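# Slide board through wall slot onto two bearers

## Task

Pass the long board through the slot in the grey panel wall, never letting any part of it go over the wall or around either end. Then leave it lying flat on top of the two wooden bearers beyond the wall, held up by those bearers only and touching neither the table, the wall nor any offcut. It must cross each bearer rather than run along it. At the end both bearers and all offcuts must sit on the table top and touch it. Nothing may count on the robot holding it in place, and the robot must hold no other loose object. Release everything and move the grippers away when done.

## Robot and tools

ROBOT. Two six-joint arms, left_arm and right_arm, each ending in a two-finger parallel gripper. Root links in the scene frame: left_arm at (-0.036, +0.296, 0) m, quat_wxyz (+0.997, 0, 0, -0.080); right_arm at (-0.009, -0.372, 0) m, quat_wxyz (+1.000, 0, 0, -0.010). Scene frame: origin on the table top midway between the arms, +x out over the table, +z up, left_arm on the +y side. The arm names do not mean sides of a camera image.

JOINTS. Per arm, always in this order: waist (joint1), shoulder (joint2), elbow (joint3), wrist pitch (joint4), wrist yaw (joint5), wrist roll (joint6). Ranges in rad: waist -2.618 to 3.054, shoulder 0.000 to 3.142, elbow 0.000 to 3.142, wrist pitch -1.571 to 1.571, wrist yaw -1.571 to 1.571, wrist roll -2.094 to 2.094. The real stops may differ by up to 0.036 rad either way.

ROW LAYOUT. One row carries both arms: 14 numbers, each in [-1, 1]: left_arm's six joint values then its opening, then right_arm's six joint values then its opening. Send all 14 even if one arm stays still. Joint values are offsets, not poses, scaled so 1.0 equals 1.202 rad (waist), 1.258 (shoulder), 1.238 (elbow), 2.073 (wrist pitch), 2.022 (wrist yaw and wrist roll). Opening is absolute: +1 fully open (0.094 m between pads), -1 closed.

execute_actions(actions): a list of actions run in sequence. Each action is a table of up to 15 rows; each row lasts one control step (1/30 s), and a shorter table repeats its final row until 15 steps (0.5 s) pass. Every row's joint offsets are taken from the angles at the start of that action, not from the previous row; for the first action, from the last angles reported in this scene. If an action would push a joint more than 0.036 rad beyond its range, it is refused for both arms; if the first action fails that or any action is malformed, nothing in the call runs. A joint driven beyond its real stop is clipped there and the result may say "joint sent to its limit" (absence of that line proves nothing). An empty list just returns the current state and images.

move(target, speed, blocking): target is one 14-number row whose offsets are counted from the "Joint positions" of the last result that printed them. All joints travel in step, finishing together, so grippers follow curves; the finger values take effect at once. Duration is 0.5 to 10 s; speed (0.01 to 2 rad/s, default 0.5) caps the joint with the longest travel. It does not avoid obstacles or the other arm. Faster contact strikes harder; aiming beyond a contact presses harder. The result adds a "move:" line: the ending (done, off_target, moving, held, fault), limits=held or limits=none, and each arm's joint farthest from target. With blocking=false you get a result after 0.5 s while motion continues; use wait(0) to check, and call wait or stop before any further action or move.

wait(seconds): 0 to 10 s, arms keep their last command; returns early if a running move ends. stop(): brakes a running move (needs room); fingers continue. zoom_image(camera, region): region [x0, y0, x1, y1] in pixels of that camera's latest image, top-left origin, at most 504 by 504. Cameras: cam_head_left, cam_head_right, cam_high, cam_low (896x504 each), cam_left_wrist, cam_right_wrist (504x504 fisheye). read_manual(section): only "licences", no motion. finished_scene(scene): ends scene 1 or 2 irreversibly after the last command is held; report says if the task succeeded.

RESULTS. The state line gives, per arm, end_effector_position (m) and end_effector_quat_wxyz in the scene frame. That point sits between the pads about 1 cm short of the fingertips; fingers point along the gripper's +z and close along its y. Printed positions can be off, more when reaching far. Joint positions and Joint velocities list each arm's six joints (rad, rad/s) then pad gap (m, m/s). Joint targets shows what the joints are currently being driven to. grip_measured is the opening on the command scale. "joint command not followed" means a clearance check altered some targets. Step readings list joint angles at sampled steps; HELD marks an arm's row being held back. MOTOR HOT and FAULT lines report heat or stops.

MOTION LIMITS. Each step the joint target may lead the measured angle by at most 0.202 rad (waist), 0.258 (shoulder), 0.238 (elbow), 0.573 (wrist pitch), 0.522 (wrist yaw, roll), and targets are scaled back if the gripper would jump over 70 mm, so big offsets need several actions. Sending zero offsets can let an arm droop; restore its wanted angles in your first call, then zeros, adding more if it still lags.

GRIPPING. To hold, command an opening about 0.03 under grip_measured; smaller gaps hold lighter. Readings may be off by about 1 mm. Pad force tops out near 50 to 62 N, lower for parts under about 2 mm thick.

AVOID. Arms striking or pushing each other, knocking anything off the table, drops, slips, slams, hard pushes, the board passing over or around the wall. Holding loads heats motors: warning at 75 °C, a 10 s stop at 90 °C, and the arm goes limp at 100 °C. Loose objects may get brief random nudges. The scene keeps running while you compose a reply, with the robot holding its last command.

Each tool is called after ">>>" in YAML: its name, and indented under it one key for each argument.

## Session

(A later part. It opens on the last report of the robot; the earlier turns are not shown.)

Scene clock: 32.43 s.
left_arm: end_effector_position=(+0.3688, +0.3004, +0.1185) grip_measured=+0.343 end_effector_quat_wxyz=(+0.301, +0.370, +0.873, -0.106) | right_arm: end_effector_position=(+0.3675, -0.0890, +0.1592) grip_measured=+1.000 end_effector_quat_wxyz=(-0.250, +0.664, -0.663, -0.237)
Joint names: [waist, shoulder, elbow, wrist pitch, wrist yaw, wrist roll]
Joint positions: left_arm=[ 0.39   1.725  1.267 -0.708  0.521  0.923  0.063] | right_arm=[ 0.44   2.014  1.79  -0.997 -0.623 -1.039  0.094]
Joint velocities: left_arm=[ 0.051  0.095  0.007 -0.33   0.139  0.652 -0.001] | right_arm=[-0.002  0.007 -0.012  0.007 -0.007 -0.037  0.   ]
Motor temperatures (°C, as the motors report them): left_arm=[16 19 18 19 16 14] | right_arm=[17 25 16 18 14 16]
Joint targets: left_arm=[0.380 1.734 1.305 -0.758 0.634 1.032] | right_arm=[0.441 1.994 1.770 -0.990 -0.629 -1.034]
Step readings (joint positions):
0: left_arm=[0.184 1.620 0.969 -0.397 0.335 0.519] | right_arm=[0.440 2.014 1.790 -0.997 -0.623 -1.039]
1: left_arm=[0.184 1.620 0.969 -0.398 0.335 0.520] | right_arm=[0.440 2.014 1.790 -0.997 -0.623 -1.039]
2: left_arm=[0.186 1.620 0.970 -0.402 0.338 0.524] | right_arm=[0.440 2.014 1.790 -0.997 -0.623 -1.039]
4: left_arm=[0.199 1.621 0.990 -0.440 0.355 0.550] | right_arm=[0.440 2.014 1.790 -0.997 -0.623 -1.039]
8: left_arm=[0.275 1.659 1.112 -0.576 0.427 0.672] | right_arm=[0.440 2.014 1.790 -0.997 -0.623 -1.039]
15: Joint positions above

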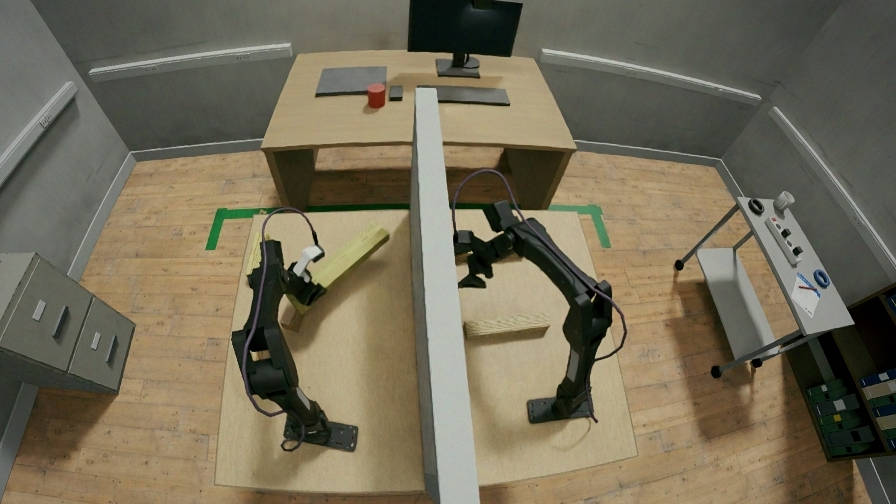

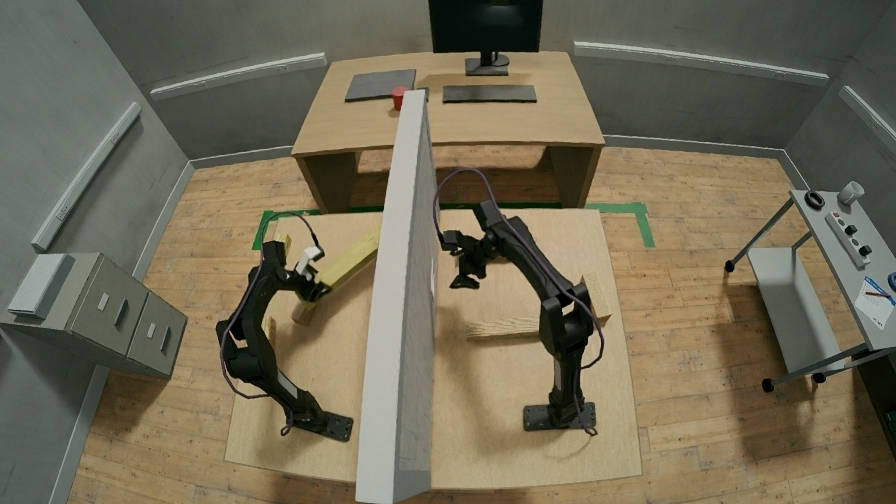

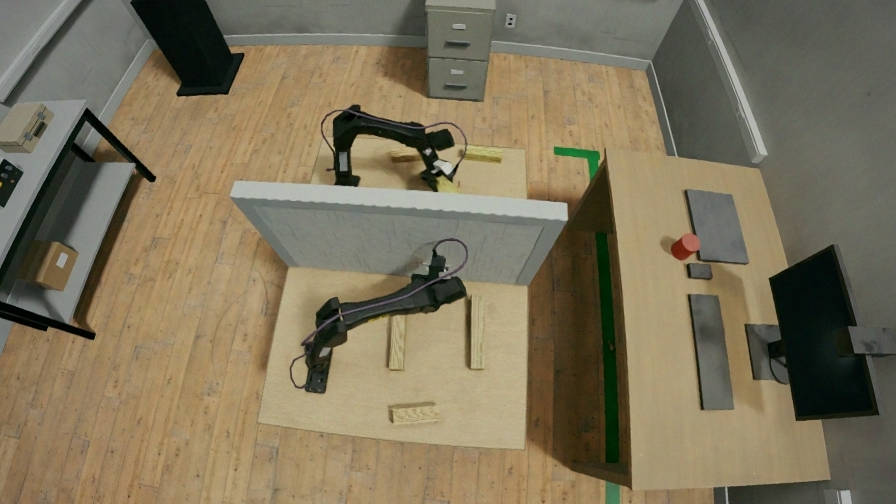

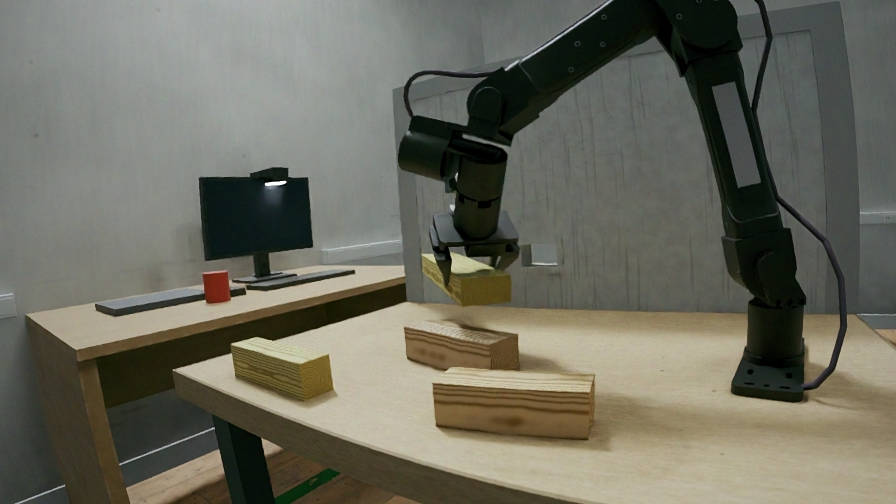

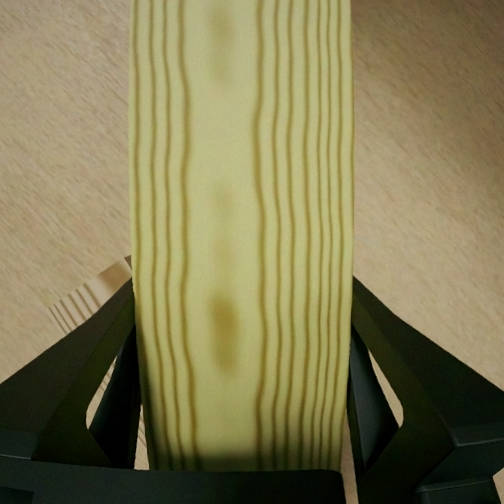

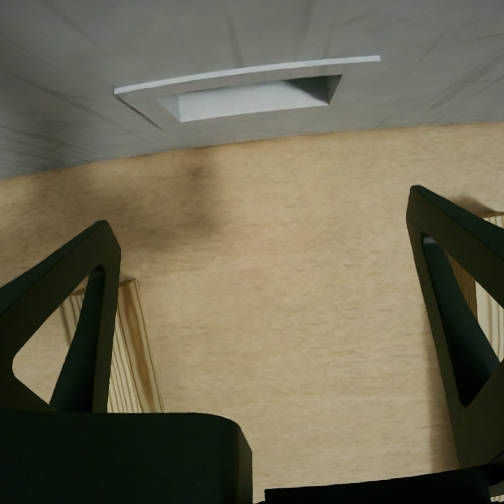

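>>> execute_actions:
  actions:
    - [[-0.0069,0.0099,0.0352,-0.0303,0.057,0.0607,0.0,0.0008,-0.0159,-0.0162,0.0034,-0.003,0.0025,1],[-0.0029,0.0176,0.0478,-0.0472,0.06,0.0791,0.0,0.0008,-0.0159,-0.0162,0.0034,-0.003,0.0025,1],[0.0031,0.0294,0.0672,-0.0721,0.0644,0.1062,0.0,0.0008,-0.0159,-0.0162,0.0034,-0.003,0.0025,1],[0.0107,0.0445,0.092,-0.1023,0.0698,0.1391,0.0,0.0008,-0.0159,-0.0162,0.0034,-0.003,0.0025,1],[0.0192,0.0621,0.1208,-0.1352,0.0756,0.1749,0.0,0.0008,-0.0159,-0.0162,0.0034,-0.003,0.0025,1],[0.0283,0.0813,0.1523,-0.1681,0.0815,0.2107,0.0,0.0008,-0.0159,-0.0162,0.0034,-0.003,0.0025,1],[0.0373,0.1013,0.1852,-0.1983,0.0868,0.2436,0.0,0.0008,-0.0159,-0.0162,0.0034,-0.003,0.0025,1],[0.0459,0.1214,0.218,-0.2232,0.0913,0.2707,0.0,0.0008,-0.0159,-0.0162,0.0034,-0.003,0.0025,1],[0.0534,0.1406,0.2496,-0.24,0.0943,0.2891,0.0,0.0008,-0.0159,-0.0162,0.0034,-0.003,0.0025,1],[0.0595,0.1582,0.2784,-0.2463,0.0954,0.2959,0.0,0.0008,-0.0159,-0.0162,0.0034,-0.003,0.0025,1],[0.0634,0.1733,0.3032,-0.2463,0.0954,0.2959,0.0,0.0008,-0.0159,-0.0162,0.0034,-0.003,0.0025,1],[0.0649,0.1851,0.3225,-0.2463,0.0954,0.2959,0.0,0.0008,-0.0159,-0.0162,0.0034,-0.003,0.0025,1],[0.0649,0.1928,0.3351,-0.2463,0.0954,0.2959,0.0,0.0008,-0.0159,-0.0162,0.0034,-0.003,0.0025,1],[0.0649,0.1955,0.3397,-0.2463,0.0954,0.2959,0.0,0.0008,-0.0159,-0.0162,0.0034,-0.003,0.0025,1],[0.0649,0.1955,0.3397,-0.2463,0.0954,0.2959,0.0,0.0008,-0.0159,-0.0162,0.0034,-0.003,0.0025,1]]

Scene clock: 33.63 s.
left_arm: end_effector_position=(+0.3665, +0.3175, +0.1215) grip_measured=+0.343 end_effector_quat_wxyz=(+0.255, +0.529, +0.793, -0.162) | right_arm: end_effector_position=(+0.3675, -0.0890, +0.1592) grip_measured=+1.000 end_effector_quat_wxyz=(-0.250, +0.664, -0.663, -0.237)
Joint names: [waist, shoulder, elbow, wrist pitch, wrist yaw, wrist roll]
Joint positions: left_arm=[ 0.468  1.971  1.634 -1.157  0.61   1.46   0.063] | right_arm=[ 0.44   2.014  1.79  -0.997 -0.623 -1.039  0.094]
Joint velocities: left_arm=[ 0.051  0.168  0.276 -0.11  -0.066  0.286 -0.001] | right_arm=[ 0.007 -0.012  0.012 -0.051 -0.007 -0.022  0.   ]
Motor temperatures (°C, as the motors report them): left_arm=[16 19 18 19 16 14] | right_arm=[17 25 16 18 14 16]
Joint targets: left_arm=[0.468 1.971 1.688 -1.218 0.714 1.521] | right_arm=[0.441 1.994 1.770 -0.990 -0.629 -1.034]
Step readings (joint positions):
0: left_arm=[0.386 1.742 1.267 -0.783 0.548 1.025] | right_arm=[0.440 2.014 1.790 -0.997 -0.623 -1.039]
1: left_arm=[0.386 1.742 1.267 -0.784 0.548 1.027] | right_arm=[0.440 2.014 1.790 -0.997 -0.623 -1.039]
2: left_arm=[0.386 1.743 1.269 -0.788 0.549 1.035] | right_arm=[0.440 2.014 1.790 -0.997 -0.623 -1.039]
4: left_arm=[0.387 1.757 1.294 -0.833 0.554 1.078] | right_arm=[0.440 2.014 1.790 -0.997 -0.623 -1.039]
8: left_arm=[0.410 1.840 1.425 -1.001 0.585 1.257] | right_arm=[0.440 2.014 1.790 -0.997 -0.623 -1.039]
15: Joint positions above

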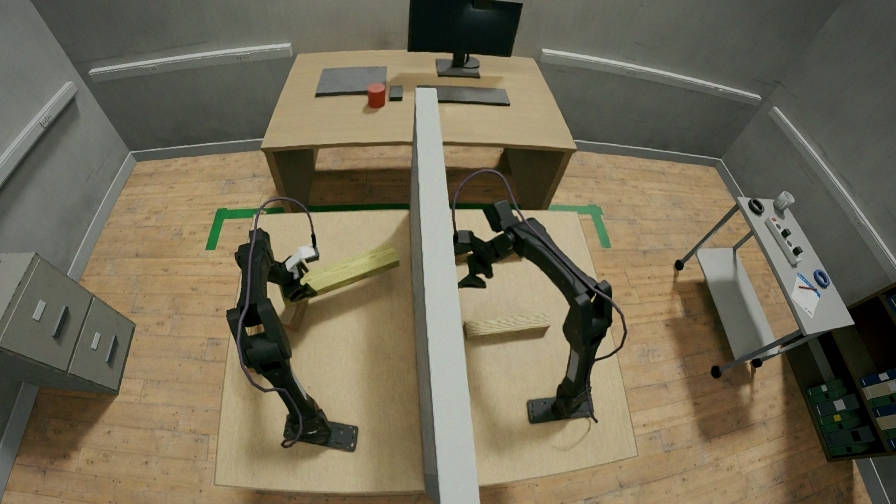

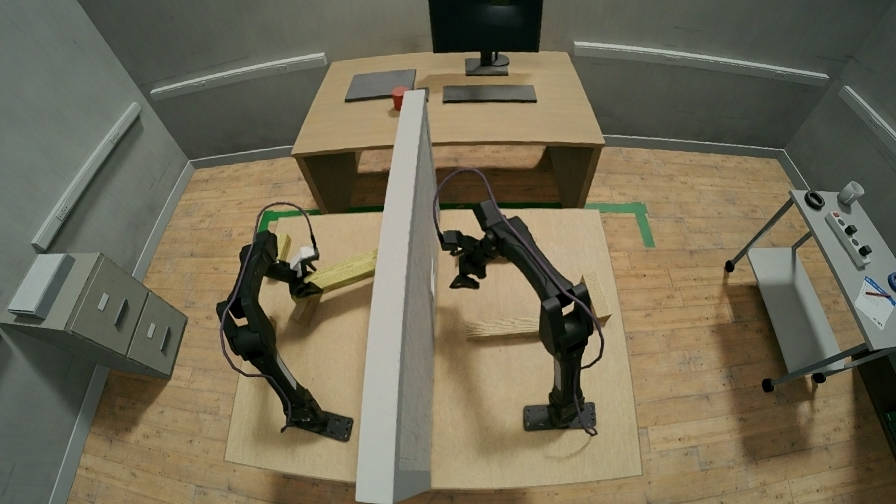

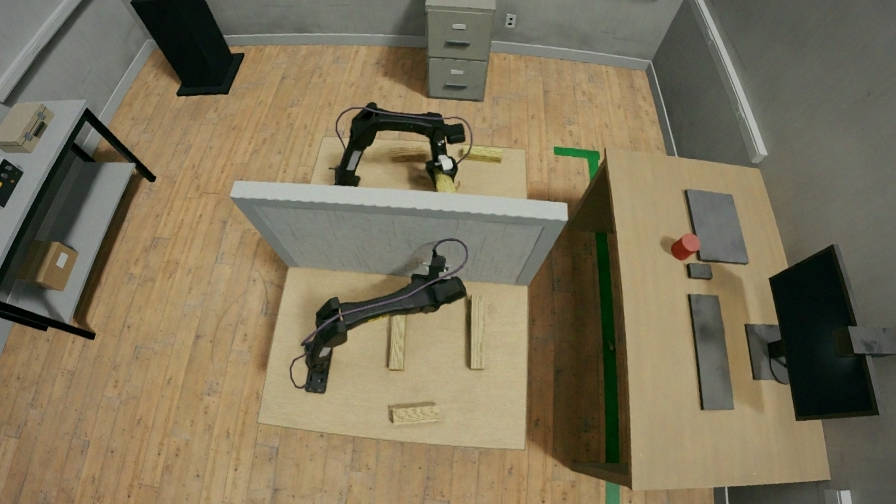

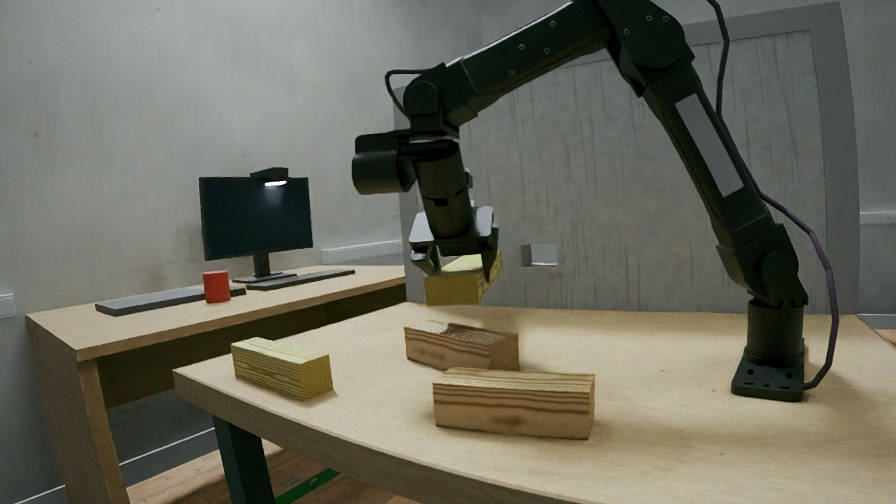

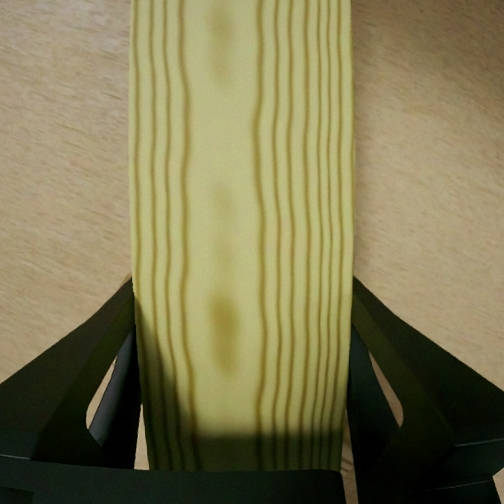

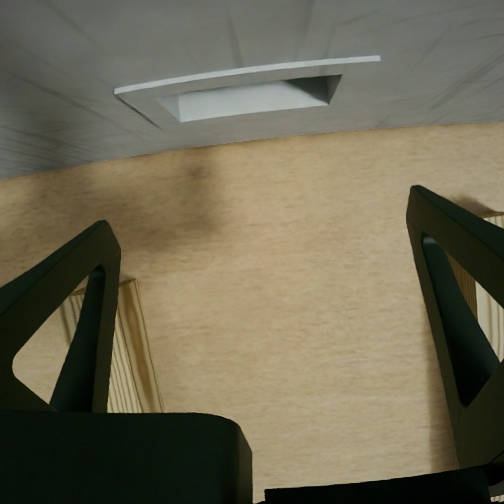

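>>> execute_actions:
  actions: []

>>> zoom_image:
  camera: "cam_low"
  region: [400, 200, 600, 320]

Scene clock: 33.90 s.
left_arm: end_effector_position=(+0.3609, +0.3157, +0.1225) grip_measured=+0.343 end_effector_quat_wxyz=(+0.251, +0.542, +0.784, -0.171) | right_arm: end_effector_position=(+0.3675, -0.0890, +0.1592) grip_measured=+1.000 end_effector_quat_wxyz=(-0.250, +0.664, -0.663, -0.237)
Joint names: [waist, shoulder, elbow, wrist pitch, wrist yaw, wrist roll]
Joint positions: left_arm=[ 0.47   1.976  1.644 -1.196  0.616  1.506  0.063] | right_arm=[ 0.44   2.014  1.79  -0.997 -0.623 -1.039  0.094]
Joint velocities: left_arm=[-0.002 -0.007 -0.012 -0.081  0.037  0.022 -0.001] | right_arm=[-0.012 -0.012  0.002  0.022  0.007 -0.022  0.   ]
Motor temperatures (°C, as the motors report them): left_arm=[16 19 18 19 16 14] | right_arm=[17 25 16 18 14 16]
Joint targets: left_arm=[0.468 1.971 1.688 -1.218 0.714 1.521] | right_arm=[0.441 1.994 1.770 -0.990 -0.629 -1.034]

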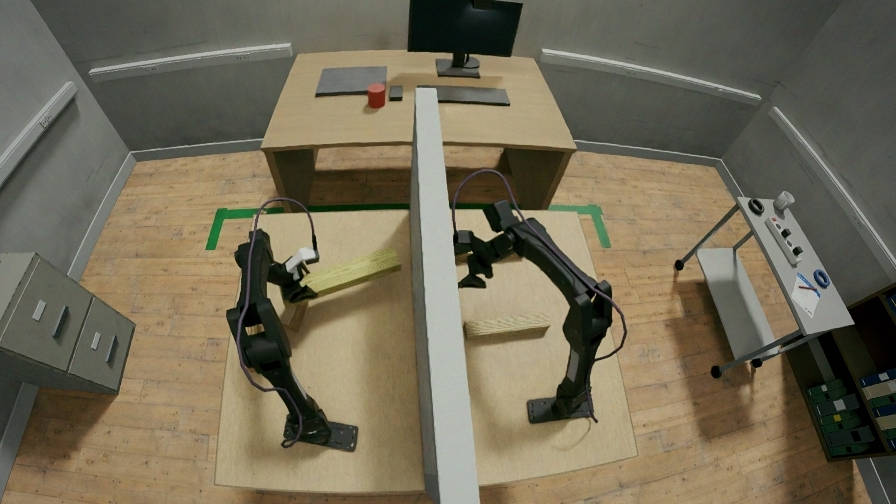

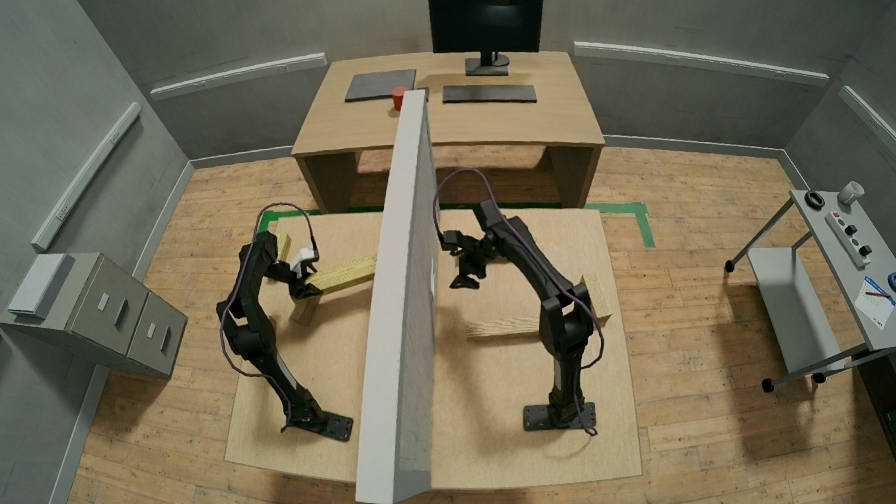

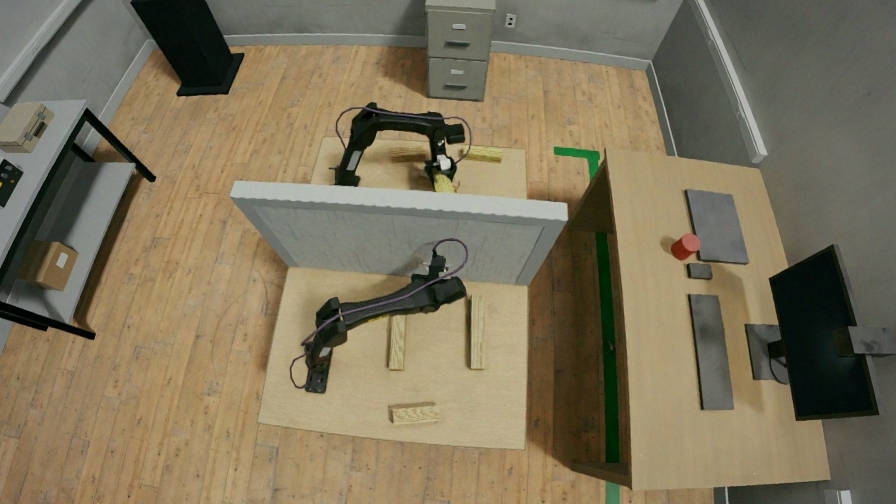

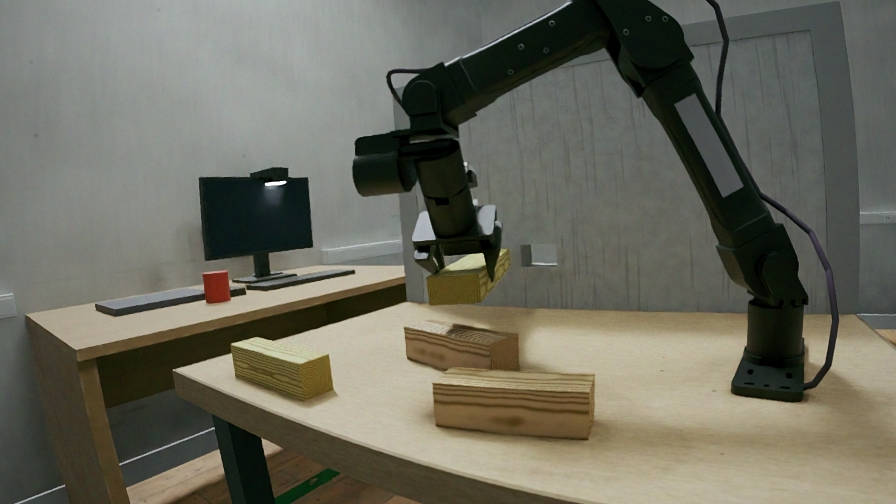

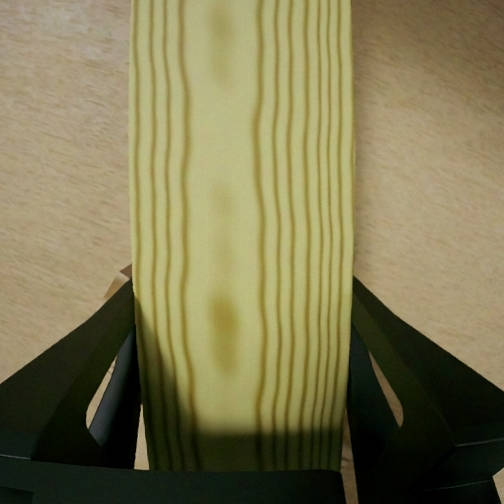

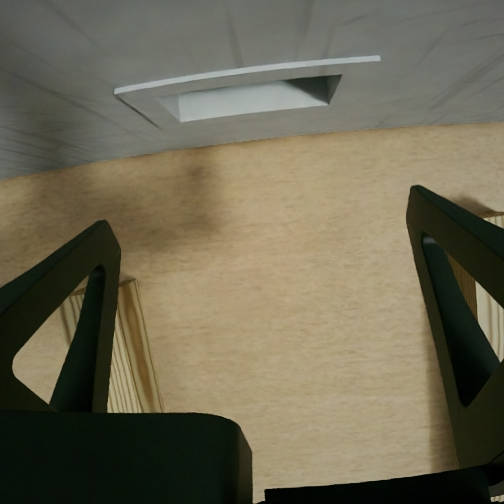

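Region (400, 200, 600, 320) of cam_low's 896x504 image, scaled by 2.520, with more detail than that image has; it fills the top 302 rows of this view, and the rest is white.

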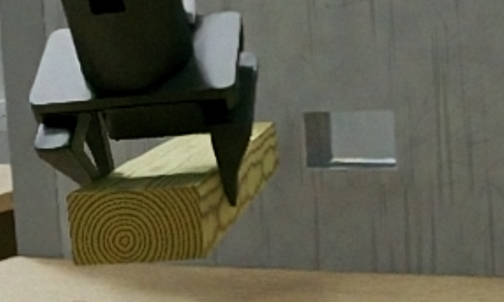

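>>> execute_actions:
  actions:
    - [[-0.0017,-0.0015,0.0392,-0.015,0.0483,0.0123,0.0,0.0008,-0.0159,-0.0162,0.0034,-0.003,0.0025,1],[-0.0017,0.0055,0.0493,-0.027,0.0478,0.0254,0.0,0.0008,-0.0159,-0.0162,0.0034,-0.003,0.0025,1],[-0.0017,0.0161,0.0649,-0.0446,0.047,0.0448,0.0,0.0008,-0.0159,-0.0162,0.0034,-0.003,0.0025,1],[-0.0023,0.0298,0.0848,-0.066,0.046,0.0684,0.0,0.0008,-0.0159,-0.0162,0.0034,-0.003,0.0025,1],[-0.0033,0.0456,0.1079,-0.0892,0.045,0.094,0.0,0.0008,-0.0159,-0.0162,0.0034,-0.003,0.0025,1],[-0.0047,0.063,0.1333,-0.1125,0.044,0.1196,0.0,0.0008,-0.0159,-0.0162,0.0034,-0.003,0.0025,1],[-0.0064,0.0811,0.1597,-0.1339,0.043,0.1431,0.0,0.0008,-0.0159,-0.0162,0.0034,-0.003,0.0025,1],[-0.0082,0.0992,0.1861,-0.1515,0.0423,0.1625,0.0,0.0008,-0.0159,-0.0162,0.0034,-0.003,0.0025,1],[-0.0101,0.1166,0.2115,-0.1635,0.0417,0.1757,0.0,0.0008,-0.0159,-0.0162,0.0034,-0.003,0.0025,1],[-0.0119,0.1324,0.2346,-0.1679,0.0416,0.1805,0.0,0.0008,-0.0159,-0.0162,0.0034,-0.003,0.0025,1],[-0.0136,0.1461,0.2545,-0.1679,0.0416,0.1805,0.0,0.0008,-0.0159,-0.0162,0.0034,-0.003,0.0025,1],[-0.015,0.1567,0.2701,-0.1679,0.0416,0.1805,0.0,0.0008,-0.0159,-0.0162,0.0034,-0.003,0.0025,1],[-0.016,0.1637,0.2802,-0.1679,0.0416,0.1805,0.0,0.0008,-0.0159,-0.0162,0.0034,-0.003,0.0025,1],[-0.0166,0.1661,0.2838,-0.1679,0.0416,0.1805,0.0,0.0008,-0.0159,-0.0162,0.0034,-0.003,0.0025,1],[-0.0166,0.1661,0.2838,-0.1679,0.0416,0.1805,0.0,0.0008,-0.0159,-0.0162,0.0034,-0.003,0.0025,1]]

Scene clock: 36.10 s.
left_arm: end_effector_position=(+0.3709, +0.3148, +0.1205) grip_measured=+0.343 end_effector_quat_wxyz=(+0.232, +0.642, +0.701, -0.205) | right_arm: end_effector_position=(+0.3675, -0.0890, +0.1592) grip_measured=+1.000 end_effector_quat_wxyz=(-0.250, +0.664, -0.663, -0.237)
Joint names: [waist, shoulder, elbow, wrist pitch, wrist yaw, wrist roll]
Joint positions: left_arm=[ 0.46   2.185  1.944 -1.468  0.617  1.826  0.063] | right_arm=[ 0.44   2.014  1.79  -0.997 -0.623 -1.039  0.094]
Joint velocities: left_arm=[-0.037  0.198  0.173 -0.095 -0.081  0.242 -0.001] | right_arm=[ 0.012  0.012 -0.002 -0.007  0.022 -0.051  0.   ]
Motor temperatures (°C, as the motors report them): left_arm=[16 20 18 19 16 14] | right_arm=[17 26 16 18 14 16]
Joint targets: left_arm=[0.450 2.185 1.995 -1.544 0.700 1.871] | right_arm=[0.441 1.994 1.770 -0.990 -0.629 -1.034]
Step readings (joint positions):
0: left_arm=[0.470 1.976 1.644 -1.202 0.617 1.515] | right_arm=[0.440 2.014 1.790 -0.997 -0.623 -1.039]
1: left_arm=[0.470 1.976 1.644 -1.203 0.617 1.516] | right_arm=[0.440 2.014 1.790 -0.997 -0.623 -1.039]
2: left_arm=[0.470 1.977 1.647 -1.208 0.617 1.522] | right_arm=[0.440 2.014 1.790 -0.997 -0.623 -1.039]
4: left_arm=[0.470 1.992 1.673 -1.240 0.617 1.553] | right_arm=[0.440 2.014 1.790 -0.997 -0.623 -1.039]
8: left_arm=[0.470 2.062 1.784 -1.355 0.617 1.679] | right_arm=[0.440 2.014 1.790 -0.997 -0.623 -1.039]
15: Joint positions above

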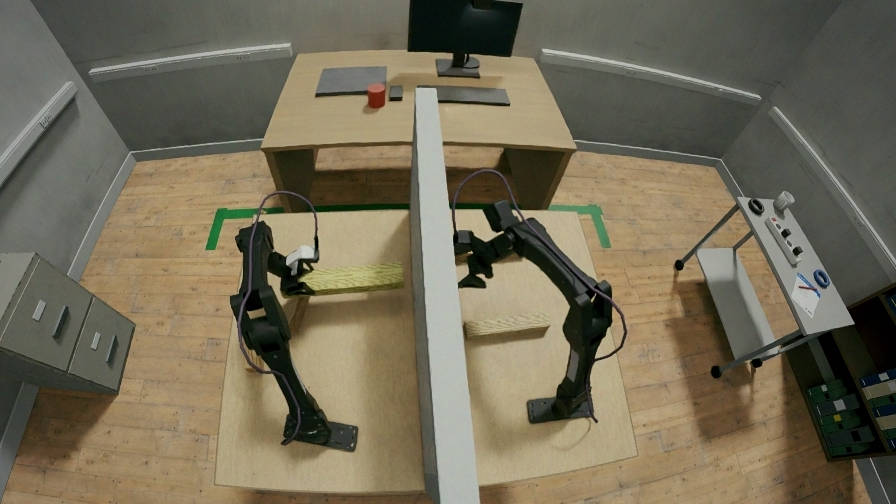

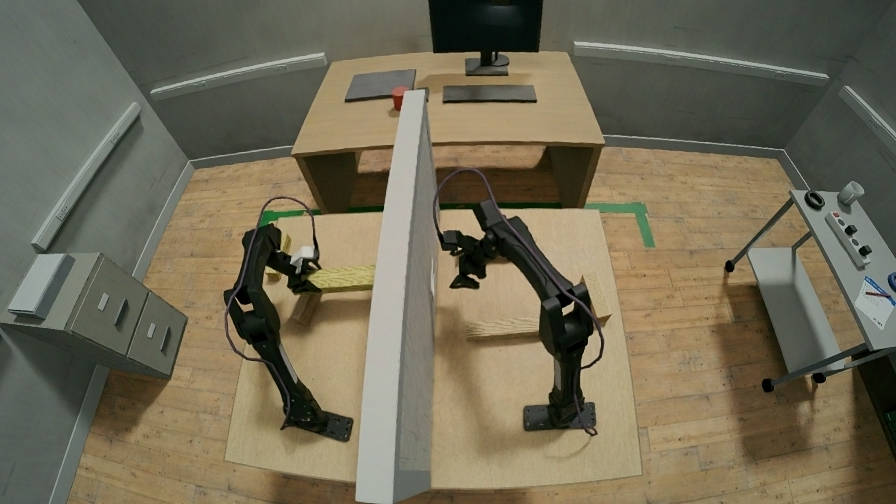

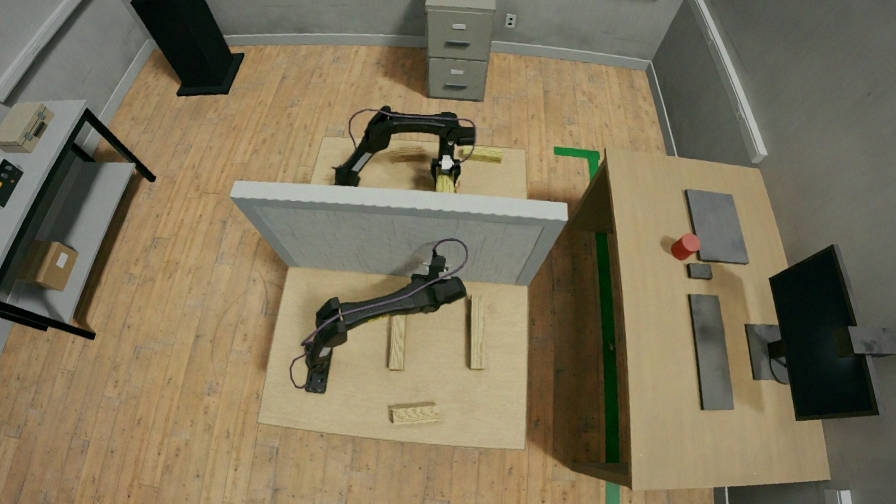

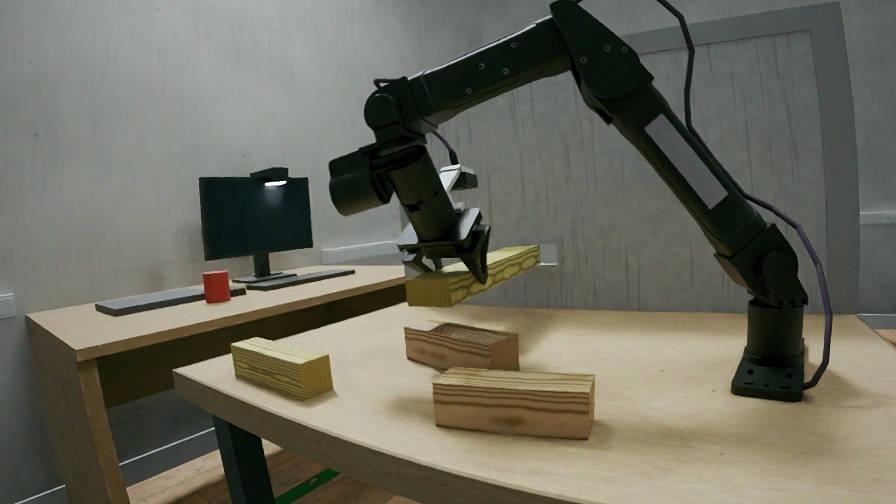

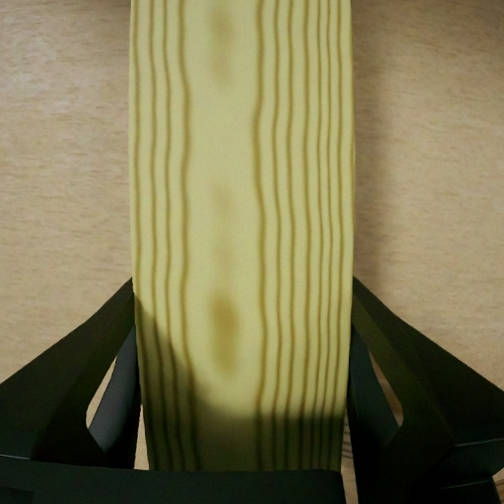

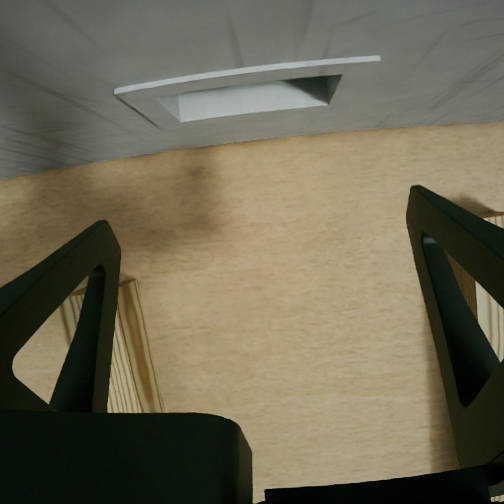

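>>> wait:
  seconds: 0.6

>>> zoom_image:
  camera: "cam_low"
  region: [390, 210, 590, 320]

Scene clock: 36.80 s.
left_arm: end_effector_position=(+0.3656, +0.3119, +0.1195) grip_measured=+0.343 end_effector_quat_wxyz=(+0.228, +0.652, +0.691, -0.215) | right_arm: end_effector_position=(+0.3675, -0.0890, +0.1592) grip_measured=+1.000 end_effector_quat_wxyz=(-0.250, +0.664, -0.663, -0.237)
Joint names: [waist, shoulder, elbow, wrist pitch, wrist yaw, wrist roll]
Joint positions: left_arm=[ 0.457  2.194  1.949 -1.499  0.617  1.864  0.063] | right_arm=[ 0.44   2.014  1.79  -0.997 -0.623 -1.039  0.094]
Joint velocities: left_arm=[-0.002 -0.002  0.002  0.022 -0.007  0.051 -0.001] | right_arm=[-0.007 -0.017 -0.007 -0.007  0.051  0.022  0.   ]
Motor temperatures (°C, as the motors report them): left_arm=[16 20 18 19 16 14] | right_arm=[17 26 16 18 14 16]
Joint targets: left_arm=[0.450 2.185 1.995 -1.544 0.700 1.871] | right_arm=[0.441 1.994 1.770 -0.990 -0.629 -1.034]
wait: 0.60 s; at rest by 0.47 s

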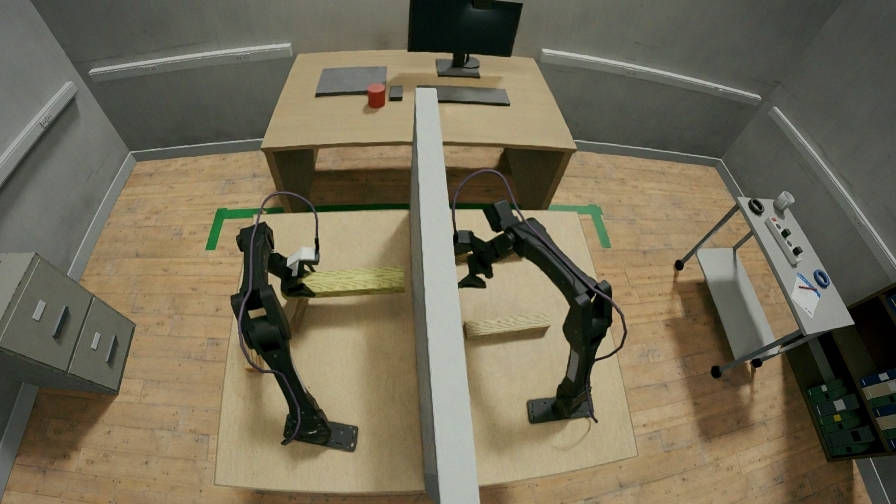

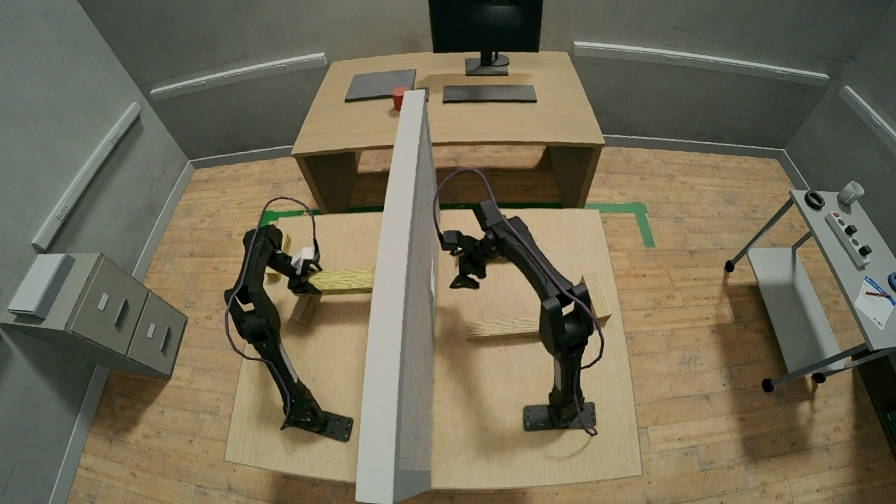

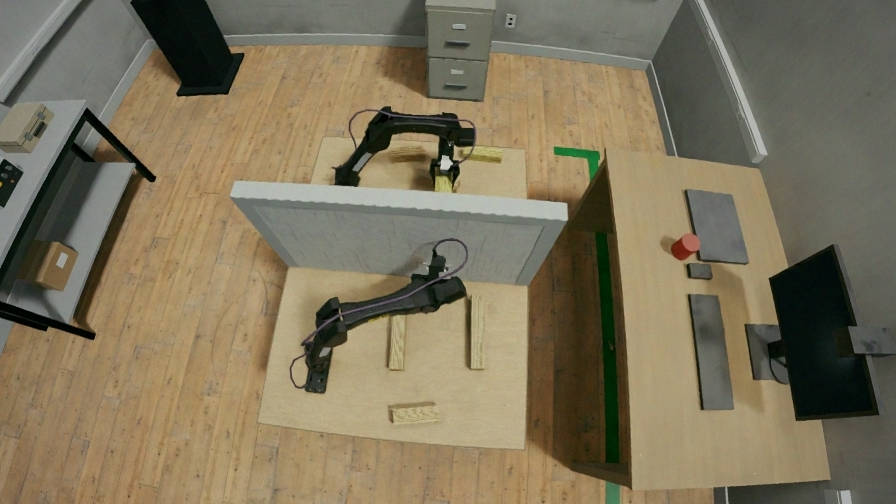

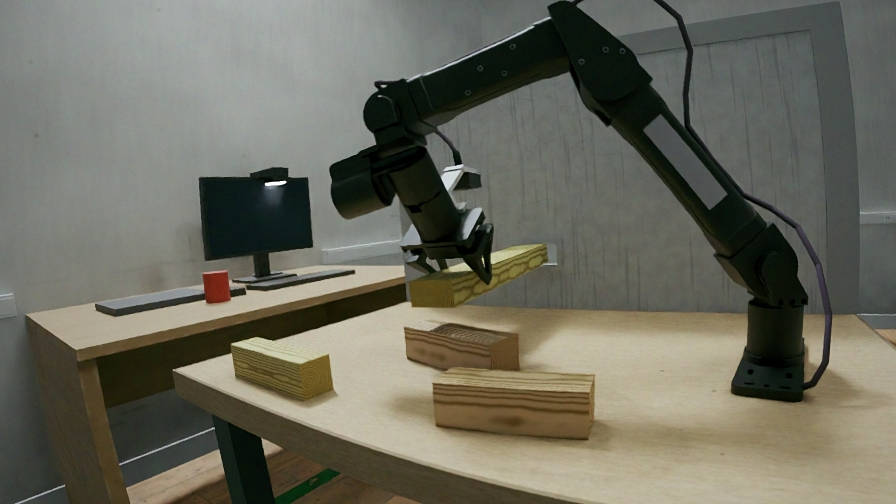

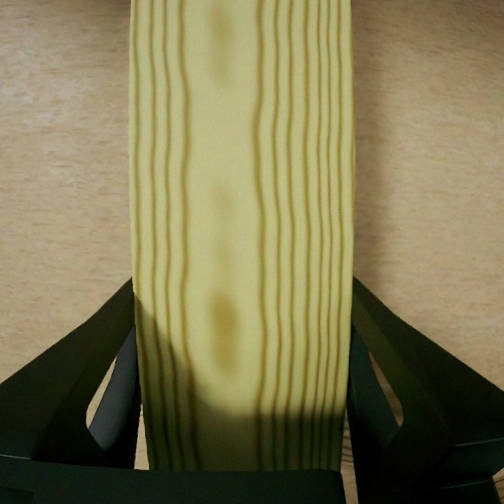

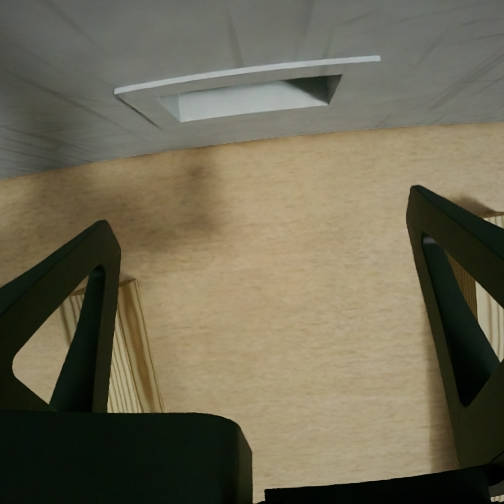

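Region (390, 210, 590, 320) of cam_low's 896x504 image, scaled by 2.520, with more detail than that image has; it fills the top 277 rows of this view, and the rest is white.

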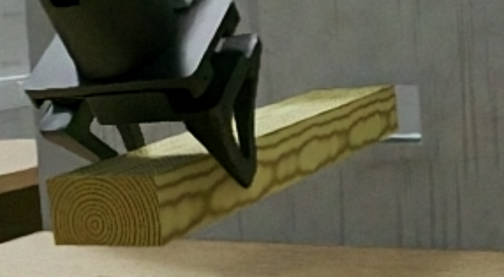

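>>> zoom_image:
  camera: "cam_low"
  region: [490, 230, 570, 280]

>>> zoom_image:
  camera: "cam_head_left"
  region: [280, 240, 440, 320]

Region (490, 230, 570, 280) of cam_low's 896x504 image, scaled by 6.300, with more detail than that image has; it fills the top 315 rows of this view, and the rest is white.

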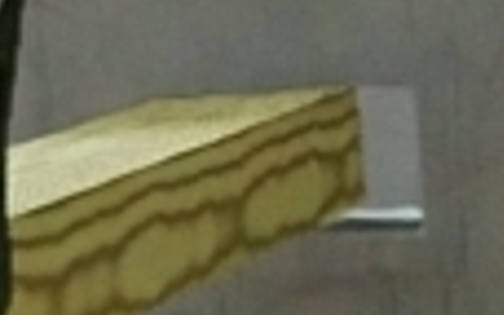

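Region (280, 240, 440, 320) of cam_head_left's 896x504 image, scaled by 3.150, with more detail than that image has.

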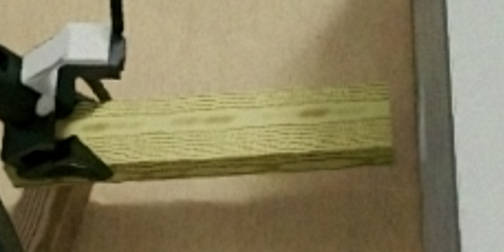

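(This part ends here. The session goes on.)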